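## Task

The rack's front face carries twelve drive blanks arranged as three rows of four. Every blank that protrudes must be pushed fully home until it bottoms out and clicks into its latch, with one exception: the blank in the top row, fourth counting from the left when you stand facing the rack, must be left alone. The rack is free-standing; tilting it beyond a small amount is a failure, and it must finish at its original spot. Blanks that stay seated only because the robot is still holding them do not count. Nothing may be pushed or knocked off the table.

## Robot and tools

ROBOT AND FRAME. There are two arms, left_arm and right_arm, each ending in a two-finger parallel gripper. The names do not refer to image sides. All poses use a single scene frame. Its origin is on the table surface midway between the arms. +x points out across the table, +z points up, and left_arm is on the +y side. Positions are in metres. Orientations are quaternions written w first (qw, qx, qy, qz). The reported hand position can be somewhat off from the true one, more so when the arm is stretched far.

GRIPPER GEOMETRY. The fingers point along the gripper's +z axis and close along its x axis. The reported end_effector_position is the point midway between the finger pads. The fingertips extend 17.5 mm past it. A pure rotation pivots about that point, which lies 25 mm toward gripper -y from the last joint's axis. A flat plate juts about 9 cm toward gripper -y from that axis and rotates with the gripper, so allow for it when working near the rack.

THE 20-NUMBER ROW. Every motion command is one flat list of 20 numbers covering both arms, even if only one arm moves. The first 10 are for left_arm: x, y, z, qw, qx, qy, qz, then gripper position, force_limit, speed. The next 10 are the same fields for right_arm. x, y, z and the quaternion are an absolute target pose for that gripper in the scene frame, not an offset. The three gripper numbers each lie in [-1, 1]. For position, +1 means fully open (50 mm gap), about -0.65 means the pads touch, and -1 closes until something blocks the fingers. For force_limit, -1 is about 20 N per pad, 0 about 102 N and +1 about 185 N; the actual grip can run up to roughly 17 % higher. For speed, -1 is 20 mm/s of gap change, 0 is 85 and +1 is 150. These gripper numbers are real commands, 0 included. To leave an arm alone, resend its last pose exactly, quaternion included, and also its current three gripper numbers. A target that lies more than 0.6 m from the arm's last reported position along any gripper axis is refused and nothing is sent. On each control step the commanded pose is also limited to within 70 mm and 16 degrees of the measured pose. If position and orientation cannot both be met, position takes priority.

TOOLS.
execute_actions: "actions" is a list with at most one item. An empty list just returns the current state. {"rows": [...], "steps": n} runs 1 to 15 rows of 20 numbers for n steps, with n at most 15 and default 15. Each step lasts 1/30 s, and the final row repeats if there are fewer rows than steps. {"steps": n} alone is a wait of up to 300 steps, counted from the previous result. An optional "pictures" boolean controls whether images come back. Once an action ends, an arm only continues to its last clipped pose, so a far target may need several calls.
move: "target" is one 20-number row. "speed" is the top path speed in m/s, from 0.002 to 0.5 with 0.25 as default; turning is capped at twice that value in rad/s. Each gripper follows a straight line toward its target pose, and both arms finish together after 0.5 to 10 s. A move is cut short at 10 s. Paths do not avoid obstacles or the other arm, and grippers can lag, drift off the line or overshoot the speed. The result adds a "move:" line giving the ending: done, off_target, moving, held or fault. It also names limits, where limits=paced means the pose was clipped and limits=held means a check blocked some steps. It also gives each gripper's distance to its target.
wait: "seconds" from 0 to 10. The scene runs with no new commands.
zoom_image: "camera" is one of cam_high, cam_low, cam_left_wrist or cam_right_wrist. "region" is [x0, y0, x1, y1] in image pixels from the top-left, at most 504 by 504. cam_high and cam_low are 672x504; the wrist cameras are 616x616 fisheye.
finished_scene: "scene" is the number of the current scene.

READING RESULTS. The state line lists each gripper's position and quaternion. A "Hand target" line shows the pose the controller is currently driving toward. "pose unreachable" means the clearance check altered or blocked that arm's command, and HELD marks steps where it was not sent. object_status means: 0 moving, 1 blocked while opening, 2 blocked while closing (an object is held), 3 reached the commanded opening or the pads met. position_measured is in counts, and the gap is about (250 - counts) x 0.202 mm. Flange force is the estimated external force at the gripper; it is noisy, especially right after a sudden stop. MOTOR HOT warns of heating, and an OVER-TEMPERATURE FAULT brakes the arm until it cools. The scene keeps running while you think between calls.

JOINT LIMITS (rad). Waist ±3.491, shoulder ±3.140, elbow -1.187 to 4.328, forearm roll ±3.316, wrist pitch ±3.140, wrist roll ±3.927. The elbow cannot straighten fully.

WHAT TO AVOID. The arms are stiff. Commanding even slightly past a firm contact can hit a load limit and trigger a fault. The limits are 148 N m on waist, shoulder and elbow and 37.2 N m on the wrist joints, or 150 N of outside force on the arm. After a fault the arm halts for 10 s, yields to the contact and drops the rest of the call. Approach each blank slowly and aim only a little past where it will seat, since faster touches and deeper targets push harder. The rack is loose, so push squarely and gently, watching that it neither tilts nor slides. Back off after each push so no blank stays held in only by the gripper. Leave the excluded blank untouched. Keep the two arms from colliding or pressing on each other, and do not knock anything off the table.

Each tool is called after "Request:" in YAML: its name, and indented under it one key for each argument.

## Session

Request:
execute_actions:
  actions: []

Scene clock: 0.00 s of 4500.00 s.
left_arm: end_effector_position=(+0.4609, -0.3454, +0.1344) position_measured=3 object_status=3 end_effector_quat_wxyz=(-0.085, -0.500, +0.862, -0.012) | right_arm: end_effector_position=(+0.4606, -0.6217, +0.1283) position_measured=3 object_status=3 end_effector_quat_wxyz=(-0.370, +0.886, -0.045, +0.276)
Joint positions: left_arm=[-0.916  1.155  1.358  0.175 -1.793 -2.856] | right_arm=[-0.758  0.328 -0.093 -0.974 -1.405 -0.583]
Joint velocities: left_arm=[-0.  0.  0.  0. -0.  0.] | right_arm=[ 0.    -0.002  0.     0.    -0.001  0.001]
Flange force (N, the push that the arm receives, along the gripper's own x y z axes): no reading
Hand target (left_arm): +0.461, -0.345, +0.134; -0.085, -0.500, +0.862, -0.012
Hand target (right_arm): +0.461, -0.622, +0.128; -0.370, +0.886, -0.045, +0.276

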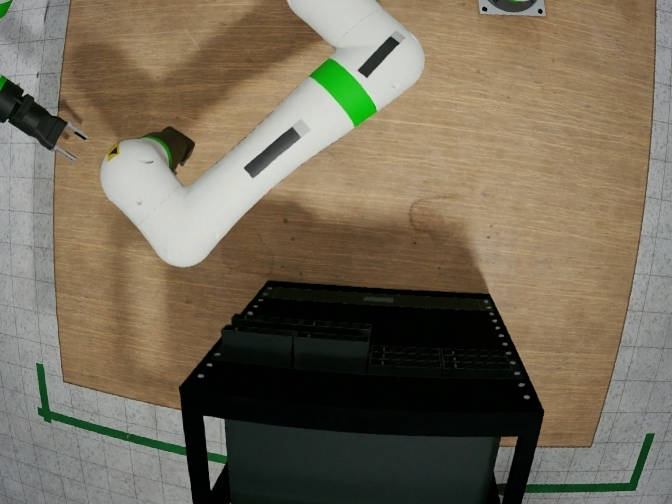

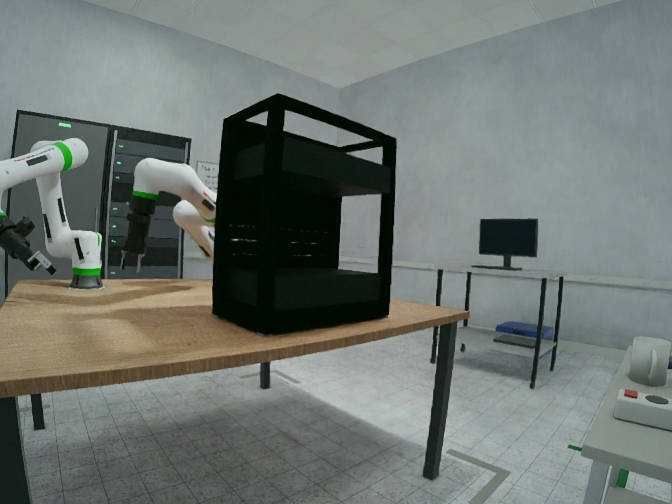

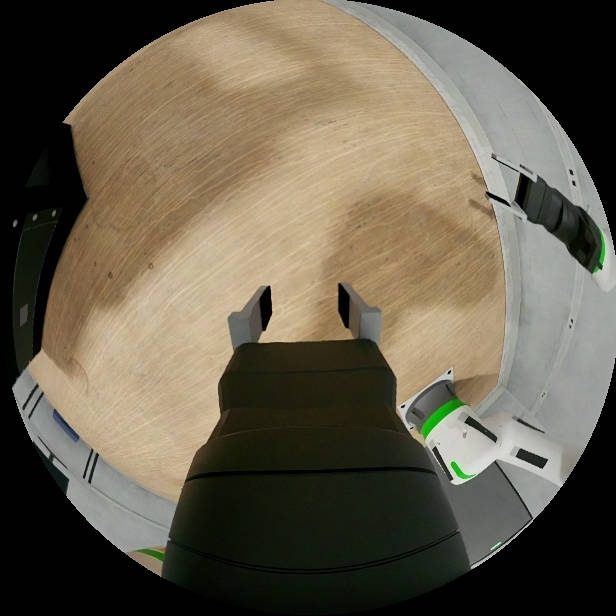

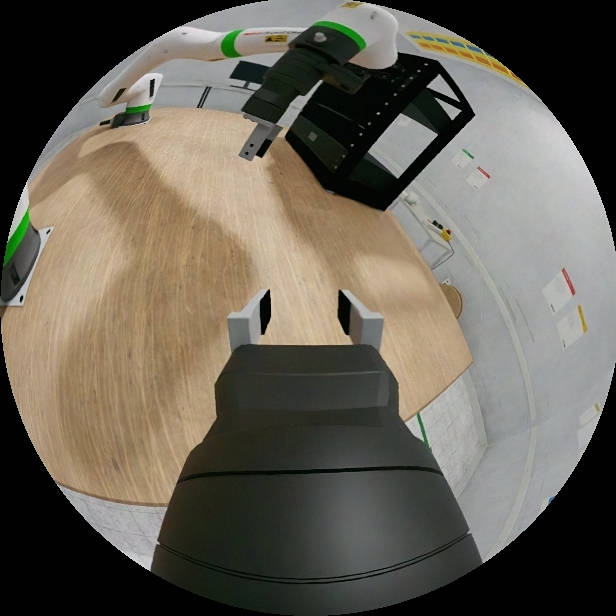

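Request:
zoom_image:
  camera: "cam_high"
  region: [190, 275, 550, 420]

Region (190, 275, 550, 420) of cam_high's 672x504 image, scaled by 1.400, with more detail than that image has; it fills the top 203 rows of this view, and the rest is white.

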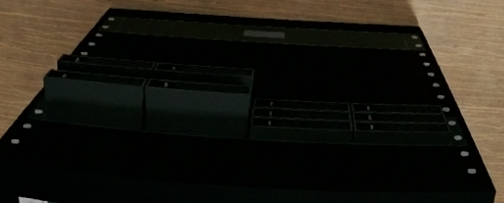

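Request:
move:
  target: [0.45, -0.10, 0.28, 0, -0.9914, 0.1305, 0, 1, 0, 0, 0.4606, -0.6217, 0.1283, -0.370, 0.886, -0.045, 0.276, 1, 0, 0]
  speed: 0.45

Request:
move:
  target: [0.58, 0.0, 0.45, 0.4903, 0.4903, 0.5095, 0.5095, 1, 0, 0, 0.775, -0.215, 0.35, 0.7070, -0.7070, -0.01358, 0.01358, 1, 0, 0]
  speed: 0.4

Request:
zoom_image:
  camera: "cam_left_wrist"
  region: [150, 180, 520, 360]

Request:
zoom_image:
  camera: "cam_right_wrist"
  region: [220, 150, 400, 360]

Scene clock: 48.90 s of 4500.00 s.
left_arm: end_effector_position=(+0.4495, -0.1003, +0.2796) position_measured=3 object_status=3 end_effector_quat_wxyz=(+0.000, +0.991, -0.130, +0.000) | right_arm: end_effector_position=(+0.4606, -0.6217, +0.1283) position_measured=3 object_status=3 end_effector_quat_wxyz=(-0.370, +0.886, -0.045, +0.276)
Joint positions: left_arm=[-0.76   0.523  0.68   0.001 -1.727 -1.219] | right_arm=[-0.758  0.327 -0.093 -0.974 -1.404 -0.582]
Joint velocities: left_arm=[-0.001 -0.     0.001 -0.002 -0.002  0.003] | right_arm=[ 0.     0.001  0.    -0.    -0.     0.001]
Flange force (N, the push that the arm receives, along the gripper's own x y z axes): left_arm=[3.7 2.0 -1.1] | right_arm=[-5.2 -6.2 0.5]
Hand target (left_arm): +0.450, -0.100, +0.280; +0.000, +0.991, -0.130, +0.000
Hand target (right_arm): +0.461, -0.622, +0.128; -0.370, +0.886, -0.045, +0.276
Off the commanded pose (left_arm): 0.001 m, 0 deg.
Off the commanded pose (right_arm): 0.000 m, 0 deg.
After step 90, 43.37 s passed at rest.
move: done

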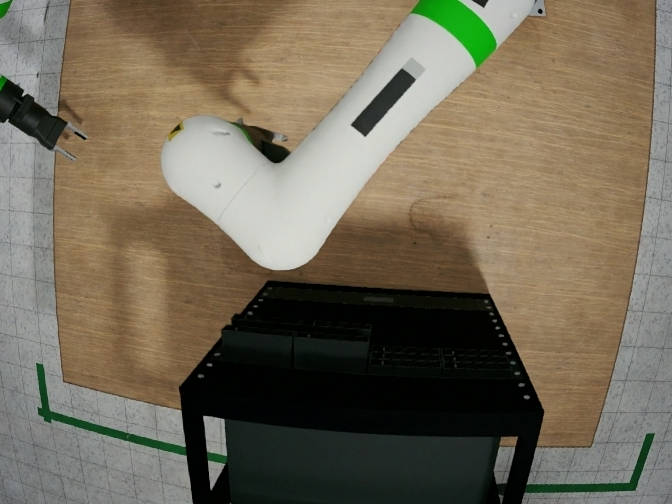

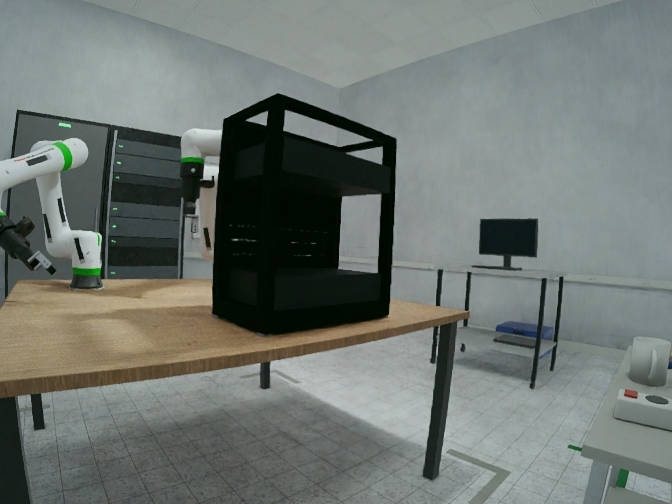

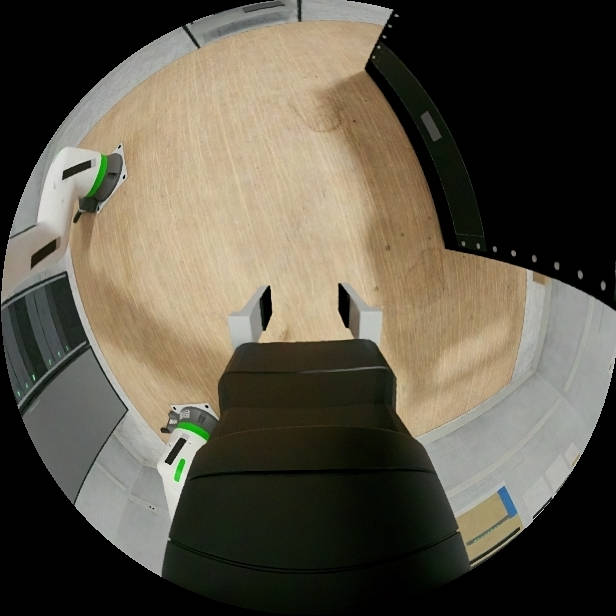

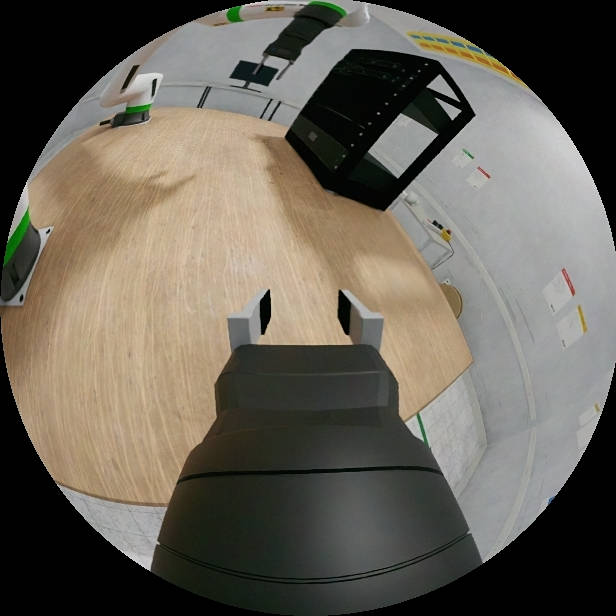

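Scene clock: 53.20 s of 4500.00 s.
left_arm: end_effector_position=(+0.5809, +0.0010, +0.4485) position_measured=3 object_status=3 end_effector_quat_wxyz=(+0.491, +0.489, +0.510, +0.509) | right_arm: end_effector_position=(+0.7743, -0.2145, +0.3517) position_measured=3 object_status=3 end_effector_quat_wxyz=(+0.708, -0.706, -0.013, +0.015)
Joint positions: left_arm=[-1.102  0.007  0.026 -1.56  -0.994  1.551] | right_arm=[-0.087  1.006  1.124 -1.592 -1.723 -1.692]
Joint velocities: left_arm=[-0.002  0.005 -0.001 -0.003 -0.005  0.006] | right_arm=[ 0.    -0.    -0.001  0.    -0.     0.   ]
Flange force (N, the push that the arm receives, along the gripper's own x y z axes): left_arm=[-3.1 -1.0 2.8] | right_arm=[-19.9 0.5 2.9]
Hand target (left_arm): +0.581, +0.001, +0.448; +0.491, +0.489, +0.510, +0.509
Hand target (right_arm): +0.774, -0.215, +0.352; +0.708, -0.706, -0.013, +0.015
Off the commanded pose (left_arm): 0.002 m, 0 deg.
Off the commanded pose (right_arm): 0.002 m, 0 deg.
move: done; limits=paced

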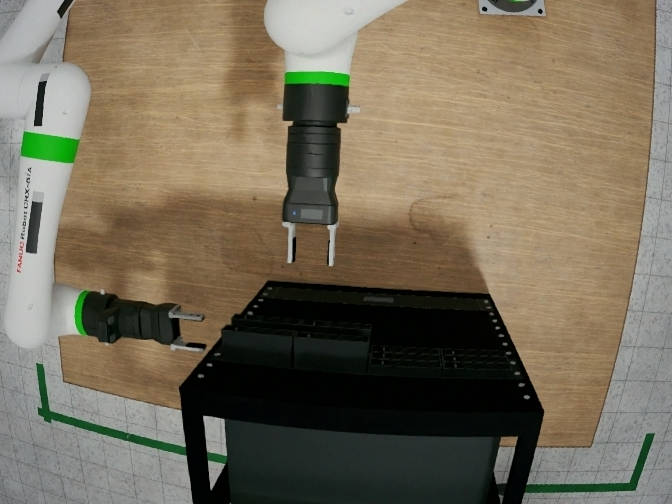

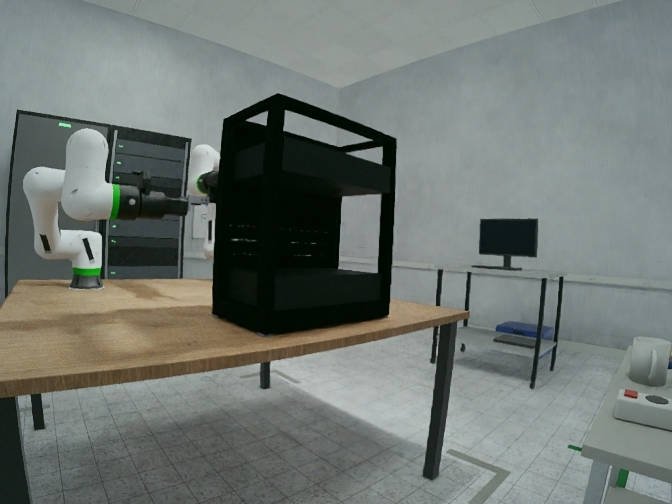

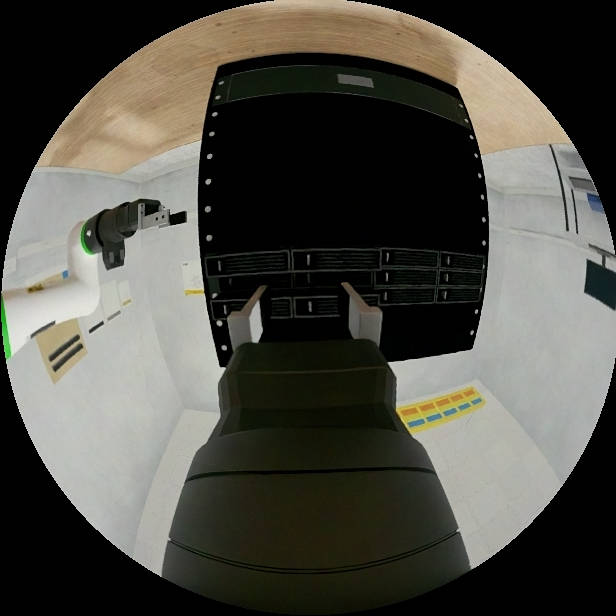

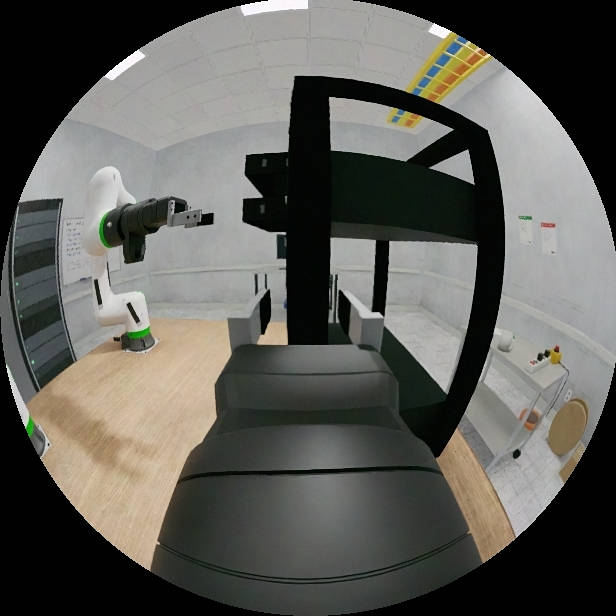

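Region (150, 180, 520, 360) of cam_left_wrist's 616x616 image, scaled by 1.362, with more detail than that image has; it fills the top 245 rows of this view, and the rest is white.

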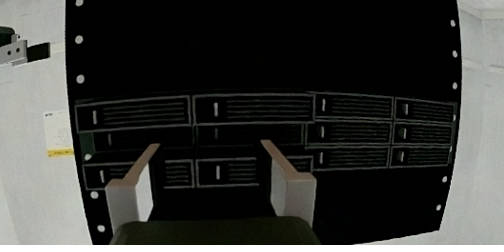

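Region (220, 150, 400, 360) of cam_right_wrist's 616x616 image, scaled by 2.400, with more detail than that image has; it fills the left 432 columns of this view, and the rest is white.

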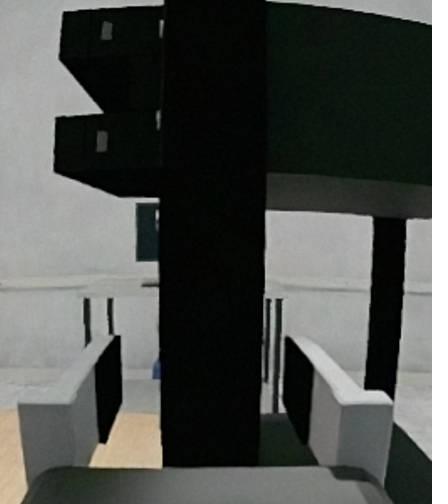

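Request:
move:
  target: [0.648, 0.0531, 0.482, 0.4903, 0.4903, 0.5095, 0.5095, 1, 0, 0, 0.7758, -0.158, 0.35, 0.7070, -0.7070, -0.01358, 0.01358, 1, 0, 0]
  speed: 0.1

Request:
zoom_image:
  camera: "cam_left_wrist"
  region: [180, 180, 480, 360]

Request:
zoom_image:
  camera: "cam_right_wrist"
  region: [220, 150, 400, 360]

Scene clock: 70.73 s of 4500.00 s.
left_arm: end_effector_position=(+0.6479, +0.0529, +0.4821) position_measured=3 object_status=3 end_effector_quat_wxyz=(+0.491, +0.490, +0.510, +0.509) | right_arm: end_effector_position=(+0.7758, -0.1581, +0.3500) position_measured=3 object_status=3 end_effector_quat_wxyz=(+0.707, -0.707, -0.013, +0.014)
Joint positions: left_arm=[-0.883 -0.003  0.092 -1.474 -0.779  1.436] | right_arm=[-0.014  0.995  1.102 -1.579 -1.648 -1.678]
Joint velocities: left_arm=[ 0.005  0.002  0.002  0.002  0.003 -0.003] | right_arm=[ 0.001  0.    -0.     0.     0.001 -0.001]
Flange force (N, the push that the arm receives, along the gripper's own x y z axes): left_arm=[-2.7 -3.1 1.2] | right_arm=[-17.7 0.1 0.8]
Hand target (left_arm): +0.648, +0.053, +0.482; +0.491, +0.490, +0.510, +0.509
Hand target (right_arm): +0.776, -0.158, +0.350; +0.707, -0.707, -0.014, +0.014
Off the commanded pose (left_arm): 0.000 m, 0 deg.
Off the commanded pose (right_arm): 0.000 m, 0 deg.
After step 90, 13.27 s passed at rest.
move: done

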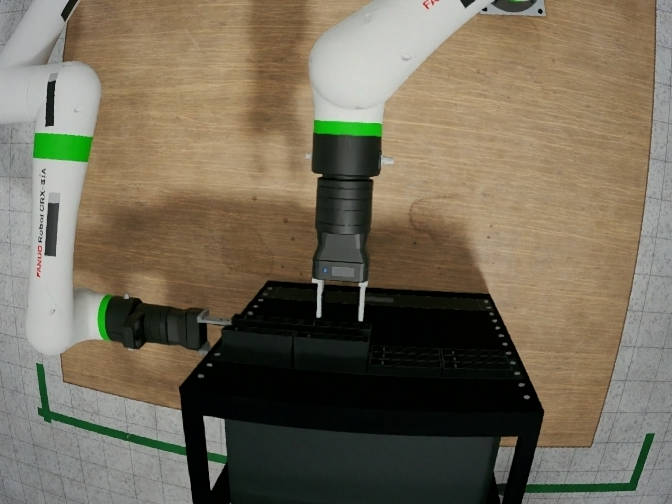

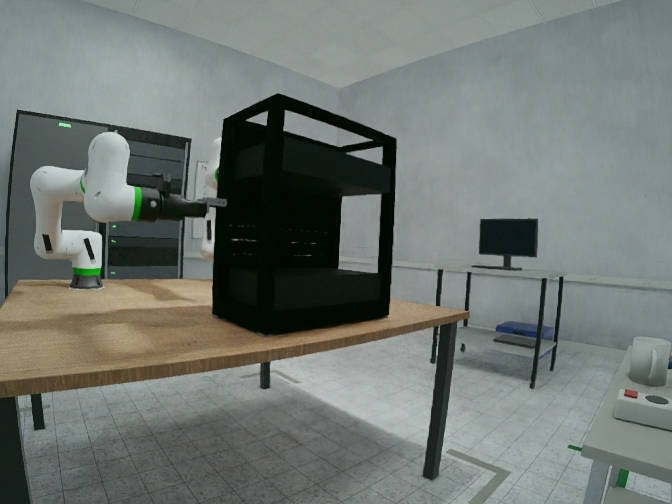

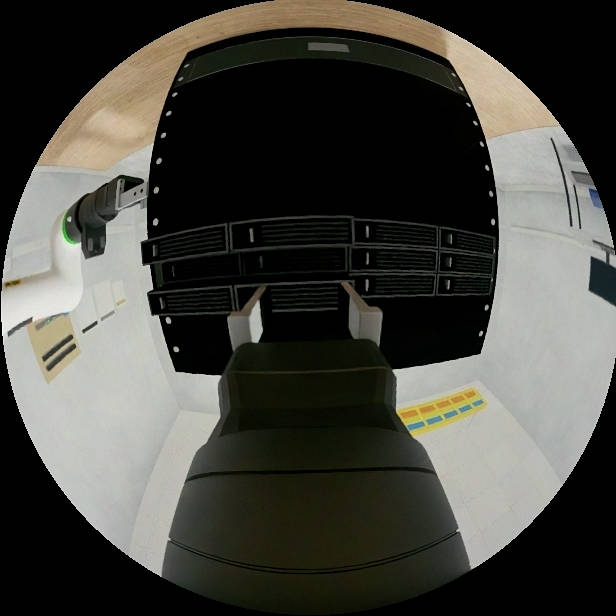

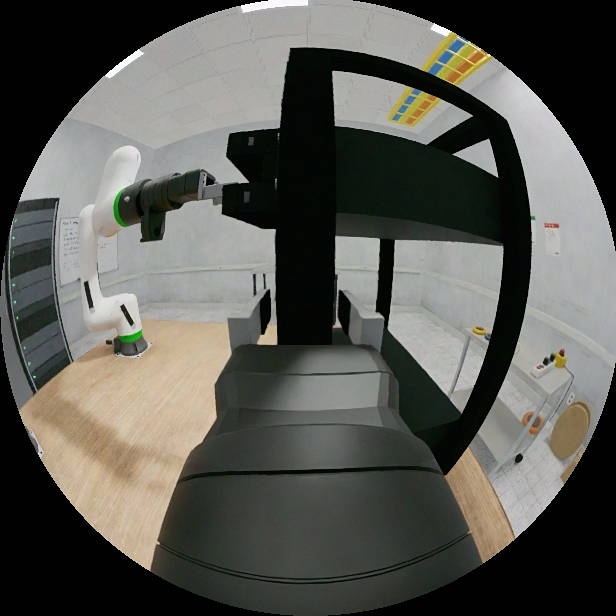

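Region (180, 180, 480, 360) of cam_left_wrist's 616x616 image, scaled by 1.680, with more detail than that image has; it fills the top 302 rows of this view, and the rest is white.

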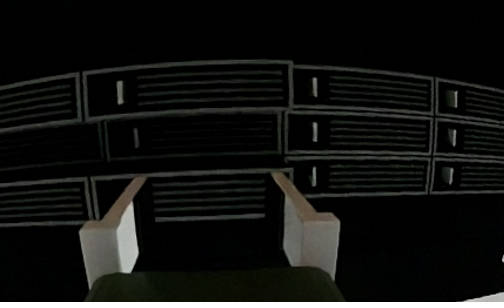

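Region (220, 150, 400, 360) of cam_right_wrist's 616x616 image, scaled by 2.400, with more detail than that image has; it fills the left 432 columns of this view, and the rest is white.

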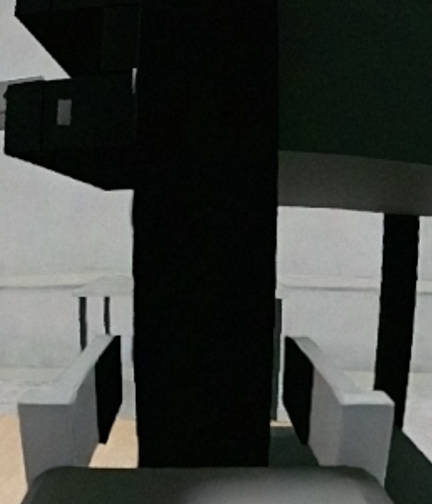

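Request:
move:
  target: [0.670, 0.0539, 0.488, 0.4903, 0.4903, 0.5095, 0.5095, 1, 0, 0, 0.7747, -0.130, 0.35, 0.7070, -0.7070, -0.01358, 0.01358, 1, 0, 0]
  speed: 0.04

Request:
execute_actions:
  actions:
    - {"rows": [[0.670, 0.0539, 0.488, 0.4903, 0.4903, 0.5095, 0.5095, 1, 0, 0, 0.7747, -0.130, 0.35, 0.7070, -0.7070, -0.01358, 0.01358, -1, 0, -0.7]], "steps": 15}
  pictures: false

Request:
zoom_image:
  camera: "cam_left_wrist"
  region: [180, 180, 480, 360]

Scene clock: 89.00 s of 4500.00 s.
left_arm: end_effector_position=(+0.6700, +0.0539, +0.4880) position_measured=3 object_status=3 end_effector_quat_wxyz=(+0.490, +0.490, +0.510, +0.509) | right_arm: end_effector_position=(+0.7747, -0.1301, +0.3500) position_measured=3 object_status=3 end_effector_quat_wxyz=(+0.707, -0.707, -0.014, +0.014)
Joint positions: left_arm=[-0.843  0.032  0.141 -1.451 -0.74   1.41 ] | right_arm=[ 0.022  0.989  1.092 -1.575 -1.612 -1.674]
Joint velocities: left_arm=[-0.001  0.001  0.001  0.001  0.     0.   ] | right_arm=[ 0.001 -0.     0.     0.     0.001 -0.001]
Flange force (N, the push that the arm receives, along the gripper's own x y z axes): left_arm=[-1.8 -2.5 0.9] | right_arm=[-13.8 0.7 0.1]
Hand target (left_arm): +0.670, +0.054, +0.488; +0.490, +0.490, +0.510, +0.509
Hand target (right_arm): +0.775, -0.130, +0.350; +0.707, -0.707, -0.014, +0.014
Off the commanded pose (left_arm): 0.000 m, 0 deg.
Off the commanded pose (right_arm): 0.000 m, 0 deg.
After step 90, 14.27 s passed at rest.
move: done

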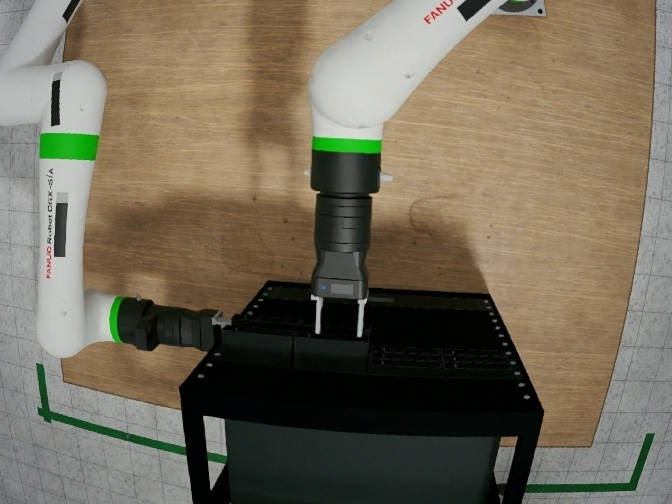

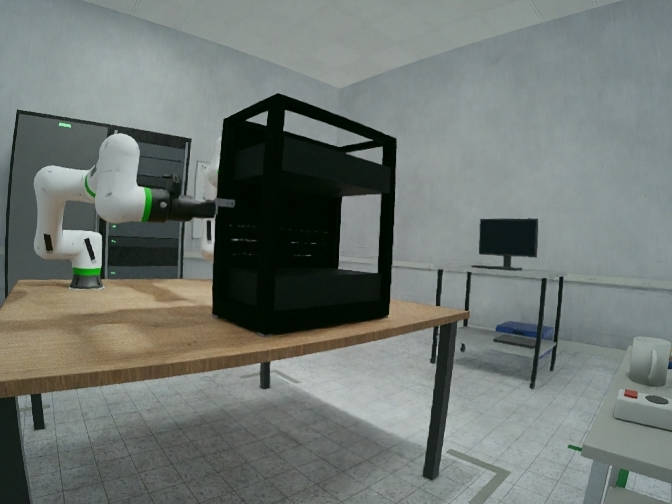

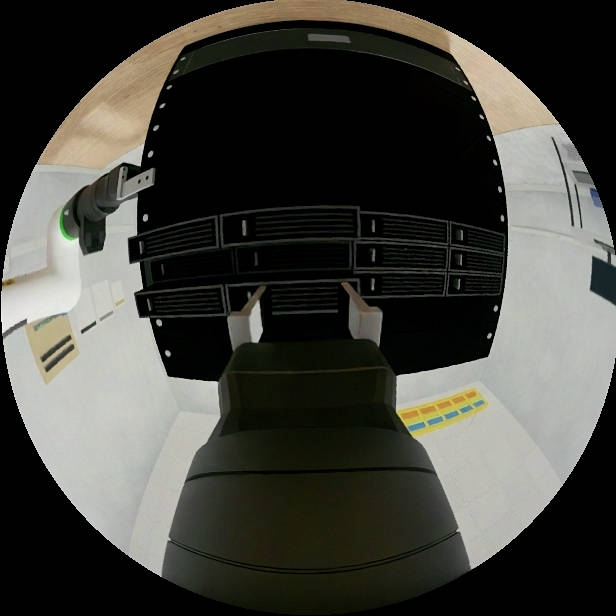

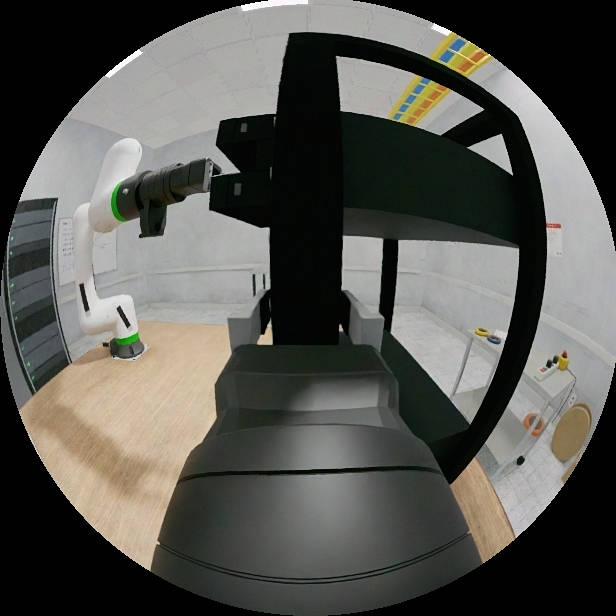

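Scene clock: 89.50 s of 4500.00 s.
left_arm: end_effector_position=(+0.6700, +0.0539, +0.4880) position_measured=3 object_status=3 end_effector_quat_wxyz=(+0.490, +0.490, +0.510, +0.510) | right_arm: end_effector_position=(+0.7747, -0.1300, +0.3500) position_measured=46 object_status=2 end_effector_quat_wxyz=(+0.707, -0.707, -0.014, +0.014)
Joint positions: left_arm=[-0.842  0.032  0.141 -1.451 -0.74   1.41 ] | right_arm=[ 0.023  0.989  1.092 -1.575 -1.612 -1.674]
Joint velocities: left_arm=[ 0.003 -0.001 -0.     0.001  0.    -0.002] | right_arm=[-0.     0.    -0.    -0.    -0.     0.001]
Flange force (N, the push that the arm receives, along the gripper's own x y z axes): left_arm=[-1.4 -2.1 1.9] | right_arm=[-36.8 0.1 -6.9]
Hand target (left_arm): +0.670, +0.054, +0.488; +0.490, +0.490, +0.510, +0.510
Hand target (right_arm): +0.775, -0.130, +0.350; +0.707, -0.707, -0.014, +0.014
Off the commanded pose (left_arm): 0.000 m, 0 deg.
Off the commanded pose (right_arm): 0.000 m, 0 deg.
Steps of this call (steps 1 to 15: all 15 steps of this action). Readings (end_effector_position | what the end effector reports):
1: left_arm (+0.6700, +0.0539, +0.4880) | right_arm (+0.7747, -0.1301, +0.3500) | left_arm position_measured=3 object_status=3 | right_arm position_measured=7 object_status=0
2: left_arm (+0.6700, +0.0539, +0.4880) | right_arm (+0.7747, -0.1300, +0.3500) | left_arm position_measured=3 object_status=3 | right_arm position_measured=13 object_status=0
4: left_arm (+0.6700, +0.0539, +0.4880) | right_arm (+0.7747, -0.1300, +0.3500) | left_arm position_measured=3 object_status=3 | right_arm position_measured=26 object_status=0
8: left_arm (+0.6700, +0.0539, +0.4880) | right_arm (+0.7747, -0.1300, +0.3500) | left_arm position_measured=3 object_status=3 | right_arm position_measured=46 object_status=0
15: the state above

Region (180, 180, 480, 360) of cam_left_wrist's 616x616 image, scaled by 1.680, with more detail than that image has; it fills the top 302 rows of this view, and the rest is white.

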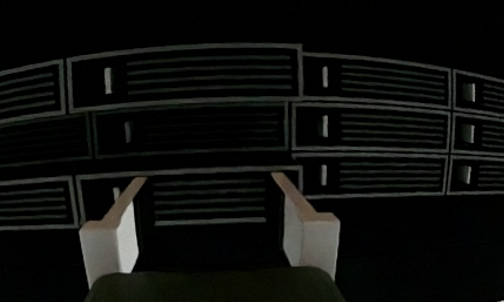

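Request:
move:
  target: [0.706, 0.0553, 0.488, 0.4903, 0.4903, 0.5095, 0.5095, 1, 0, 0, 0.7740, -0.130, 0.35, 0.7070, -0.7070, -0.01358, 0.01358, -1, 0, -0.7]
  speed: 0.03

Request:
execute_actions:
  actions:
    - {"rows": [[0.7065, 0.0553, 0.488, 0.4903, 0.4903, 0.5095, 0.5095, 1, 0, 0, 0.7740, -0.130, 0.35, 0.7070, -0.7070, -0.01358, 0.01358, -1, 0, -0.7],[0.7070, 0.0553, 0.488, 0.4903, 0.4903, 0.5095, 0.5095, 1, 0, 0, 0.7740, -0.130, 0.35, 0.7070, -0.7070, -0.01358, 0.01358, -1, 0, -0.7],[0.7075, 0.0553, 0.488, 0.4903, 0.4903, 0.5095, 0.5095, 1, 0, 0, 0.7740, -0.130, 0.35, 0.7070, -0.7070, -0.01358, 0.01358, -1, 0, -0.7]], "steps": 8}
  pictures: false

Request:
zoom_image:
  camera: "cam_high"
  region: [260, 300, 460, 390]

Scene clock: 107.70 s of 4500.00 s.
left_arm: end_effector_position=(+0.7059, +0.0553, +0.4881) position_measured=3 object_status=3 end_effector_quat_wxyz=(+0.490, +0.490, +0.510, +0.509) | right_arm: end_effector_position=(+0.7740, -0.1300, +0.3500) position_measured=46 object_status=2 end_effector_quat_wxyz=(+0.707, -0.707, -0.014, +0.014)
Joint positions: left_arm=[-0.788  0.096  0.208 -1.434 -0.686  1.394] | right_arm=[ 0.023  0.987  1.088 -1.575 -1.612 -1.672]
Joint velocities: left_arm=[ 0.001  0.001  0.002 -0.001  0.002 -0.001] | right_arm=[ 0.    -0.     0.001 -0.    -0.    -0.   ]
Flange force (N, the push that the arm receives, along the gripper's own x y z axes): left_arm=[3.3 -2.8 -10.9] | right_arm=[2.6 -0.2 3.7]
Hand target (left_arm): +0.706, +0.055, +0.488; +0.490, +0.490, +0.510, +0.509
Hand target (right_arm): +0.774, -0.130, +0.350; +0.707, -0.707, -0.014, +0.014
Off the commanded pose (left_arm): 0.000 m, 0 deg.
Off the commanded pose (right_arm): 0.000 m, 0 deg.
After step 90, 13.73 s passed at rest.
move: done

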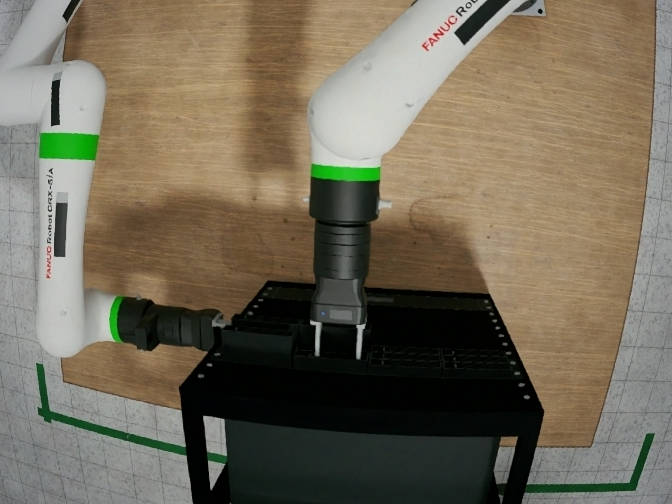

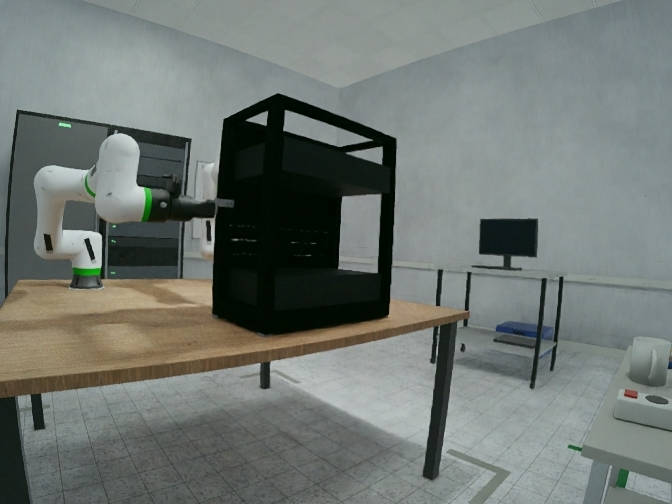

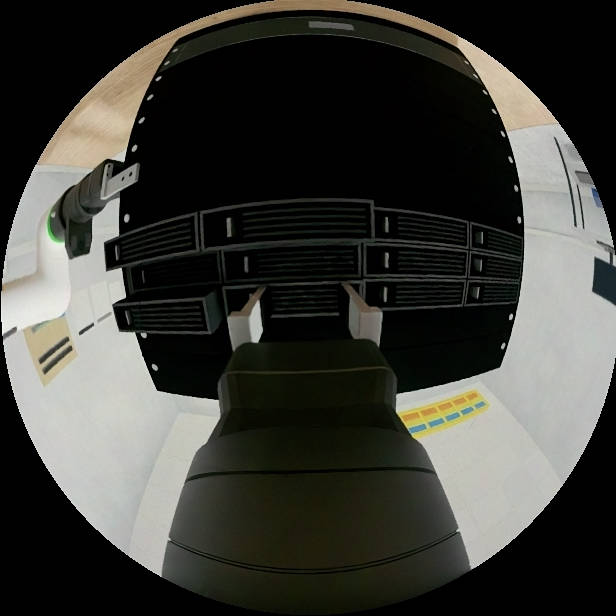

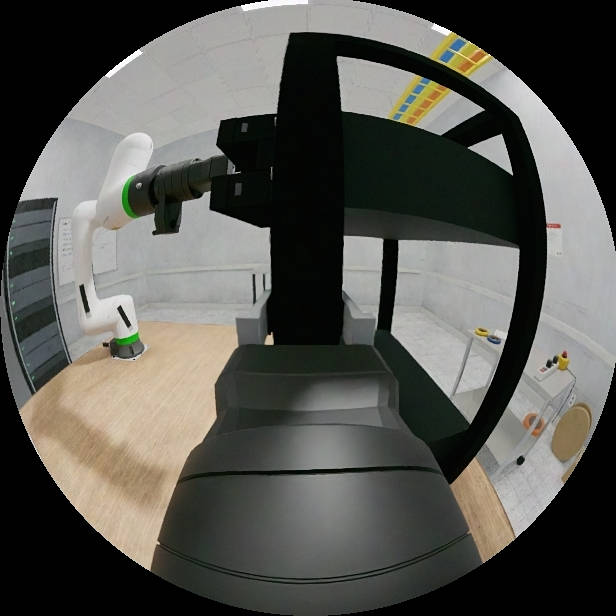

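Scene clock: 107.97 s of 4500.00 s.
left_arm: end_effector_position=(+0.7074, +0.0553, +0.4880) position_measured=3 object_status=3 end_effector_quat_wxyz=(+0.490, +0.490, +0.510, +0.510) | right_arm: end_effector_position=(+0.7740, -0.1300, +0.3500) position_measured=46 object_status=2 end_effector_quat_wxyz=(+0.707, -0.707, -0.014, +0.014)
Joint positions: left_arm=[-0.786  0.099  0.211 -1.433 -0.684  1.393] | right_arm=[ 0.023  0.987  1.088 -1.575 -1.612 -1.672]
Joint velocities: left_arm=[ 0.     0.001  0.002  0.001  0.002 -0.001] | right_arm=[-0.    -0.001 -0.    -0.     0.001  0.002]
Flange force (N, the push that the arm receives, along the gripper's own x y z axes): left_arm=[-1.8 1.4 -3.8] | right_arm=[0.7 0.5 4.3]
Hand target (left_arm): +0.707, +0.055, +0.488; +0.490, +0.490, +0.510, +0.510
Hand target (right_arm): +0.774, -0.130, +0.350; +0.707, -0.707, -0.014, +0.014
Off the commanded pose (left_arm): 0.000 m, 0 deg.
Off the commanded pose (right_arm): 0.000 m, 0 deg.
Steps of this call (steps 1 to 8: all 8 steps of this action). Readings (end_effector_position | what the end effector reports):
1: left_arm (+0.7060, +0.0553, +0.4881) | right_arm (+0.7740, -0.1300, +0.3500) | left_arm position_measured=3 object_status=3 | right_arm position_measured=46 object_status=2
2: left_arm (+0.7062, +0.0553, +0.4880) | right_arm (+0.7740, -0.1300, +0.3500) | left_arm position_measured=3 object_status=3 | right_arm position_measured=46 object_status=2
4: left_arm (+0.7069, +0.0553, +0.4880) | right_arm (+0.7740, -0.1300, +0.3500) | left_arm position_measured=3 object_status=3 | right_arm position_measured=46 object_status=2
8: the state above

Region (260, 300, 460, 390) of cam_high's 672x504 image, scaled by 2.520, with more detail than that image has; it fills the top 227 rows of this view, and the rest is white.

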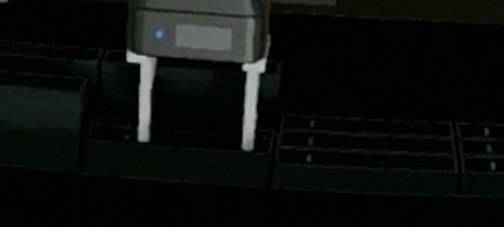

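Request:
execute_actions:
  actions:
    - {"rows": [[0.7080, 0.0554, 0.488, 0.4903, 0.4903, 0.5095, 0.5095, 1, 0, 0, 0.7740, -0.130, 0.35, 0.7070, -0.7070, -0.01358, 0.01358, -1, 0, -0.7],[0.7085, 0.0554, 0.488, 0.4903, 0.4903, 0.5095, 0.5095, 1, 0, 0, 0.7740, -0.130, 0.35, 0.7070, -0.7070, -0.01358, 0.01358, -1, 0, -0.7],[0.7090, 0.0554, 0.488, 0.4903, 0.4903, 0.5095, 0.5095, 1, 0, 0, 0.7740, -0.130, 0.35, 0.7070, -0.7070, -0.01358, 0.01358, -1, 0, -0.7],[0.7095, 0.0554, 0.488, 0.4903, 0.4903, 0.5095, 0.5095, 1, 0, 0, 0.7740, -0.130, 0.35, 0.7070, -0.7070, -0.01358, 0.01358, -1, 0, -0.7],[0.7100, 0.0554, 0.488, 0.4903, 0.4903, 0.5095, 0.5095, 1, 0, 0, 0.7740, -0.130, 0.35, 0.7070, -0.7070, -0.01358, 0.01358, -1, 0, -0.7],[0.7105, 0.0555, 0.488, 0.4903, 0.4903, 0.5095, 0.5095, 1, 0, 0, 0.7740, -0.130, 0.35, 0.7070, -0.7070, -0.01358, 0.01358, -1, 0, -0.7]], "steps": 11}
  pictures: false

Request:
execute_actions:
  actions:
    - {"rows": [[0.7110, 0.0555, 0.488, 0.4903, 0.4903, 0.5095, 0.5095, 1, 0, 0, 0.7740, -0.130, 0.35, 0.7070, -0.7070, -0.01358, 0.01358, -1, 0, -0.7],[0.7115, 0.0555, 0.488, 0.4903, 0.4903, 0.5095, 0.5095, 1, 0, 0, 0.7740, -0.130, 0.35, 0.7070, -0.7070, -0.01358, 0.01358, -1, 0, -0.7]], "steps": 8}
  pictures: false

Scene clock: 118.47 s of 4500.00 s.
left_arm: end_effector_position=(+0.7104, +0.0555, +0.4880) position_measured=3 object_status=3 end_effector_quat_wxyz=(+0.490, +0.490, +0.510, +0.510) | right_arm: end_effector_position=(+0.7740, -0.1300, +0.3500) position_measured=46 object_status=2 end_effector_quat_wxyz=(+0.707, -0.707, -0.014, +0.014)
Joint positions: left_arm=[-0.781  0.105  0.217 -1.431 -0.68   1.392] | right_arm=[ 0.023  0.987  1.088 -1.575 -1.612 -1.672]
Joint velocities: left_arm=[ 0.001  0.002  0.003  0.     0.003 -0.001] | right_arm=[-0.     0.001  0.    -0.     0.001 -0.002]
Flange force (N, the push that the arm receives, along the gripper's own x y z axes): left_arm=[2.2 -0.3 -6.5] | right_arm=[-1.8 0.1 4.8]
Hand target (left_arm): +0.711, +0.055, +0.488; +0.490, +0.490, +0.510, +0.510
Hand target (right_arm): +0.774, -0.130, +0.350; +0.707, -0.707, -0.014, +0.014
Off the commanded pose (left_arm): 0.000 m, 0 deg.
Off the commanded pose (right_arm): 0.000 m, 0 deg.
Steps of this call (steps 1 to 90: nothing new was sent; then 7.13 s passed at rest; steps 91 to 101: all 11 steps of this action). Readings (end_effector_position | what the end effector reports):
91: left_arm (+0.7075, +0.0553, +0.4880) | right_arm (+0.7740, -0.1300, +0.3500) | left_arm position_measured=3 object_status=3 | right_arm position_measured=46 object_status=2
92: left_arm (+0.7077, +0.0553, +0.4880) | right_arm (+0.7740, -0.1300, +0.3500) | left_arm position_measured=3 object_status=3 | right_arm position_measured=46 object_status=2
94: left_arm (+0.7084, +0.0554, +0.4880) | right_arm (+0.7740, -0.1300, +0.3500) | left_arm position_measured=3 object_status=3 | right_arm position_measured=46 object_status=2
98: left_arm (+0.7101, +0.0555, +0.4880) | right_arm (+0.7740, -0.1300, +0.3500) | left_arm position_measured=3 object_status=3 | right_arm position_measured=46 object_status=2
101: the state above

Scene clock: 118.73 s of 4500.00 s.
left_arm: end_effector_position=(+0.7115, +0.0555, +0.4880) position_measured=3 object_status=3 end_effector_quat_wxyz=(+0.490, +0.490, +0.510, +0.510) | right_arm: end_effector_position=(+0.7740, -0.1300, +0.3500) position_measured=46 object_status=2 end_effector_quat_wxyz=(+0.707, -0.707, -0.014, +0.014)
Joint positions: left_arm=[-0.78   0.107  0.219 -1.43  -0.679  1.391] | right_arm=[ 0.023  0.987  1.088 -1.575 -1.612 -1.672]
Joint velocities: left_arm=[ 0.001 -0.     0.001  0.002  0.001 -0.002] | right_arm=[ 0.    -0.001 -0.    -0.    -0.001  0.   ]
Flange force (N, the push that the arm receives, along the gripper's own x y z axes): left_arm=[-1.1 0.7 -5.0] | right_arm=[4.6 0.0 4.3]
Hand target (left_arm): +0.712, +0.055, +0.488; +0.490, +0.490, +0.510, +0.510
Hand target (right_arm): +0.774, -0.130, +0.350; +0.707, -0.707, -0.014, +0.014
Off the commanded pose (left_arm): 0.000 m, 0 deg.
Off the commanded pose (right_arm): 0.000 m, 0 deg.
Steps of this call (steps 1 to 8: all 8 steps of this action). Readings (end_effector_position | what the end effector reports):
1: left_arm (+0.7105, +0.0555, +0.4880) | right_arm (+0.7740, -0.1300, +0.3500) | left_arm position_measured=3 object_status=3 | right_arm position_measured=46 object_status=2
2: left_arm (+0.7107, +0.0555, +0.4880) | right_arm (+0.7740, -0.1300, +0.3500) | left_arm position_measured=3 object_status=3 | right_arm position_measured=46 object_status=2
4: left_arm (+0.7112, +0.0555, +0.4880) | right_arm (+0.7740, -0.1300, +0.3500) | left_arm position_measured=3 object_status=3 | right_arm position_measured=46 object_status=2
8: the state above

Request:
execute_actions:
  actions:
    - {"rows": [[0.7120, 0.0555, 0.488, 0.4903, 0.4903, 0.5095, 0.5095, 1, 0, 0, 0.7740, -0.130, 0.35, 0.7070, -0.7070, -0.01358, 0.01358, -1, 0, -0.7],[0.7125, 0.0555, 0.488, 0.4903, 0.4903, 0.5095, 0.5095, 1, 0, 0, 0.7740, -0.130, 0.35, 0.7070, -0.7070, -0.01358, 0.01358, -1, 0, -0.7]], "steps": 8}
  pictures: false

Scene clock: 121.93 s of 4500.00 s.
left_arm: end_effector_position=(+0.7124, +0.0555, +0.4880) position_measured=3 object_status=3 end_effector_quat_wxyz=(+0.490, +0.490, +0.510, +0.510) | right_arm: end_effector_position=(+0.7740, -0.1300, +0.3500) position_measured=46 object_status=2 end_effector_quat_wxyz=(+0.707, -0.707, -0.014, +0.014)
Joint positions: left_arm=[-0.778  0.108  0.221 -1.43  -0.678  1.391] | right_arm=[ 0.023  0.987  1.088 -1.575 -1.612 -1.672]
Joint velocities: left_arm=[ 0.001  0.     0.001 -0.001  0.002  0.001] | right_arm=[ 0.    -0.    -0.    -0.    -0.    -0.001]
Flange force (N, the push that the arm receives, along the gripper's own x y z axes): left_arm=[7.4 1.8 -41.9] | right_arm=[9.4 -1.2 5.7]
Hand target (left_arm): +0.712, +0.055, +0.488; +0.490, +0.490, +0.510, +0.510
Hand target (right_arm): +0.774, -0.130, +0.350; +0.707, -0.707, -0.014, +0.014
Off the commanded pose (left_arm): 0.000 m, 0 deg.
Off the commanded pose (right_arm): 0.000 m, 0 deg.
Steps of this call (steps 1 to 88: nothing new was sent; steps 89 to 96: all 8 steps of this action). Readings (end_effector_position | what the end effector reports):
89: left_arm (+0.7115, +0.0555, +0.4880) | right_arm (+0.7740, -0.1300, +0.3500) | left_arm position_measured=3 object_status=3 | right_arm position_measured=46 object_status=2
90: left_arm (+0.7117, +0.0555, +0.4880) | right_arm (+0.7740, -0.1300, +0.3500) | left_arm position_measured=3 object_status=3 | right_arm position_measured=46 object_status=2
92: left_arm (+0.7122, +0.0555, +0.4880) | right_arm (+0.7740, -0.1300, +0.3500) | left_arm position_measured=3 object_status=3 | right_arm position_measured=46 object_status=2
96: the state above


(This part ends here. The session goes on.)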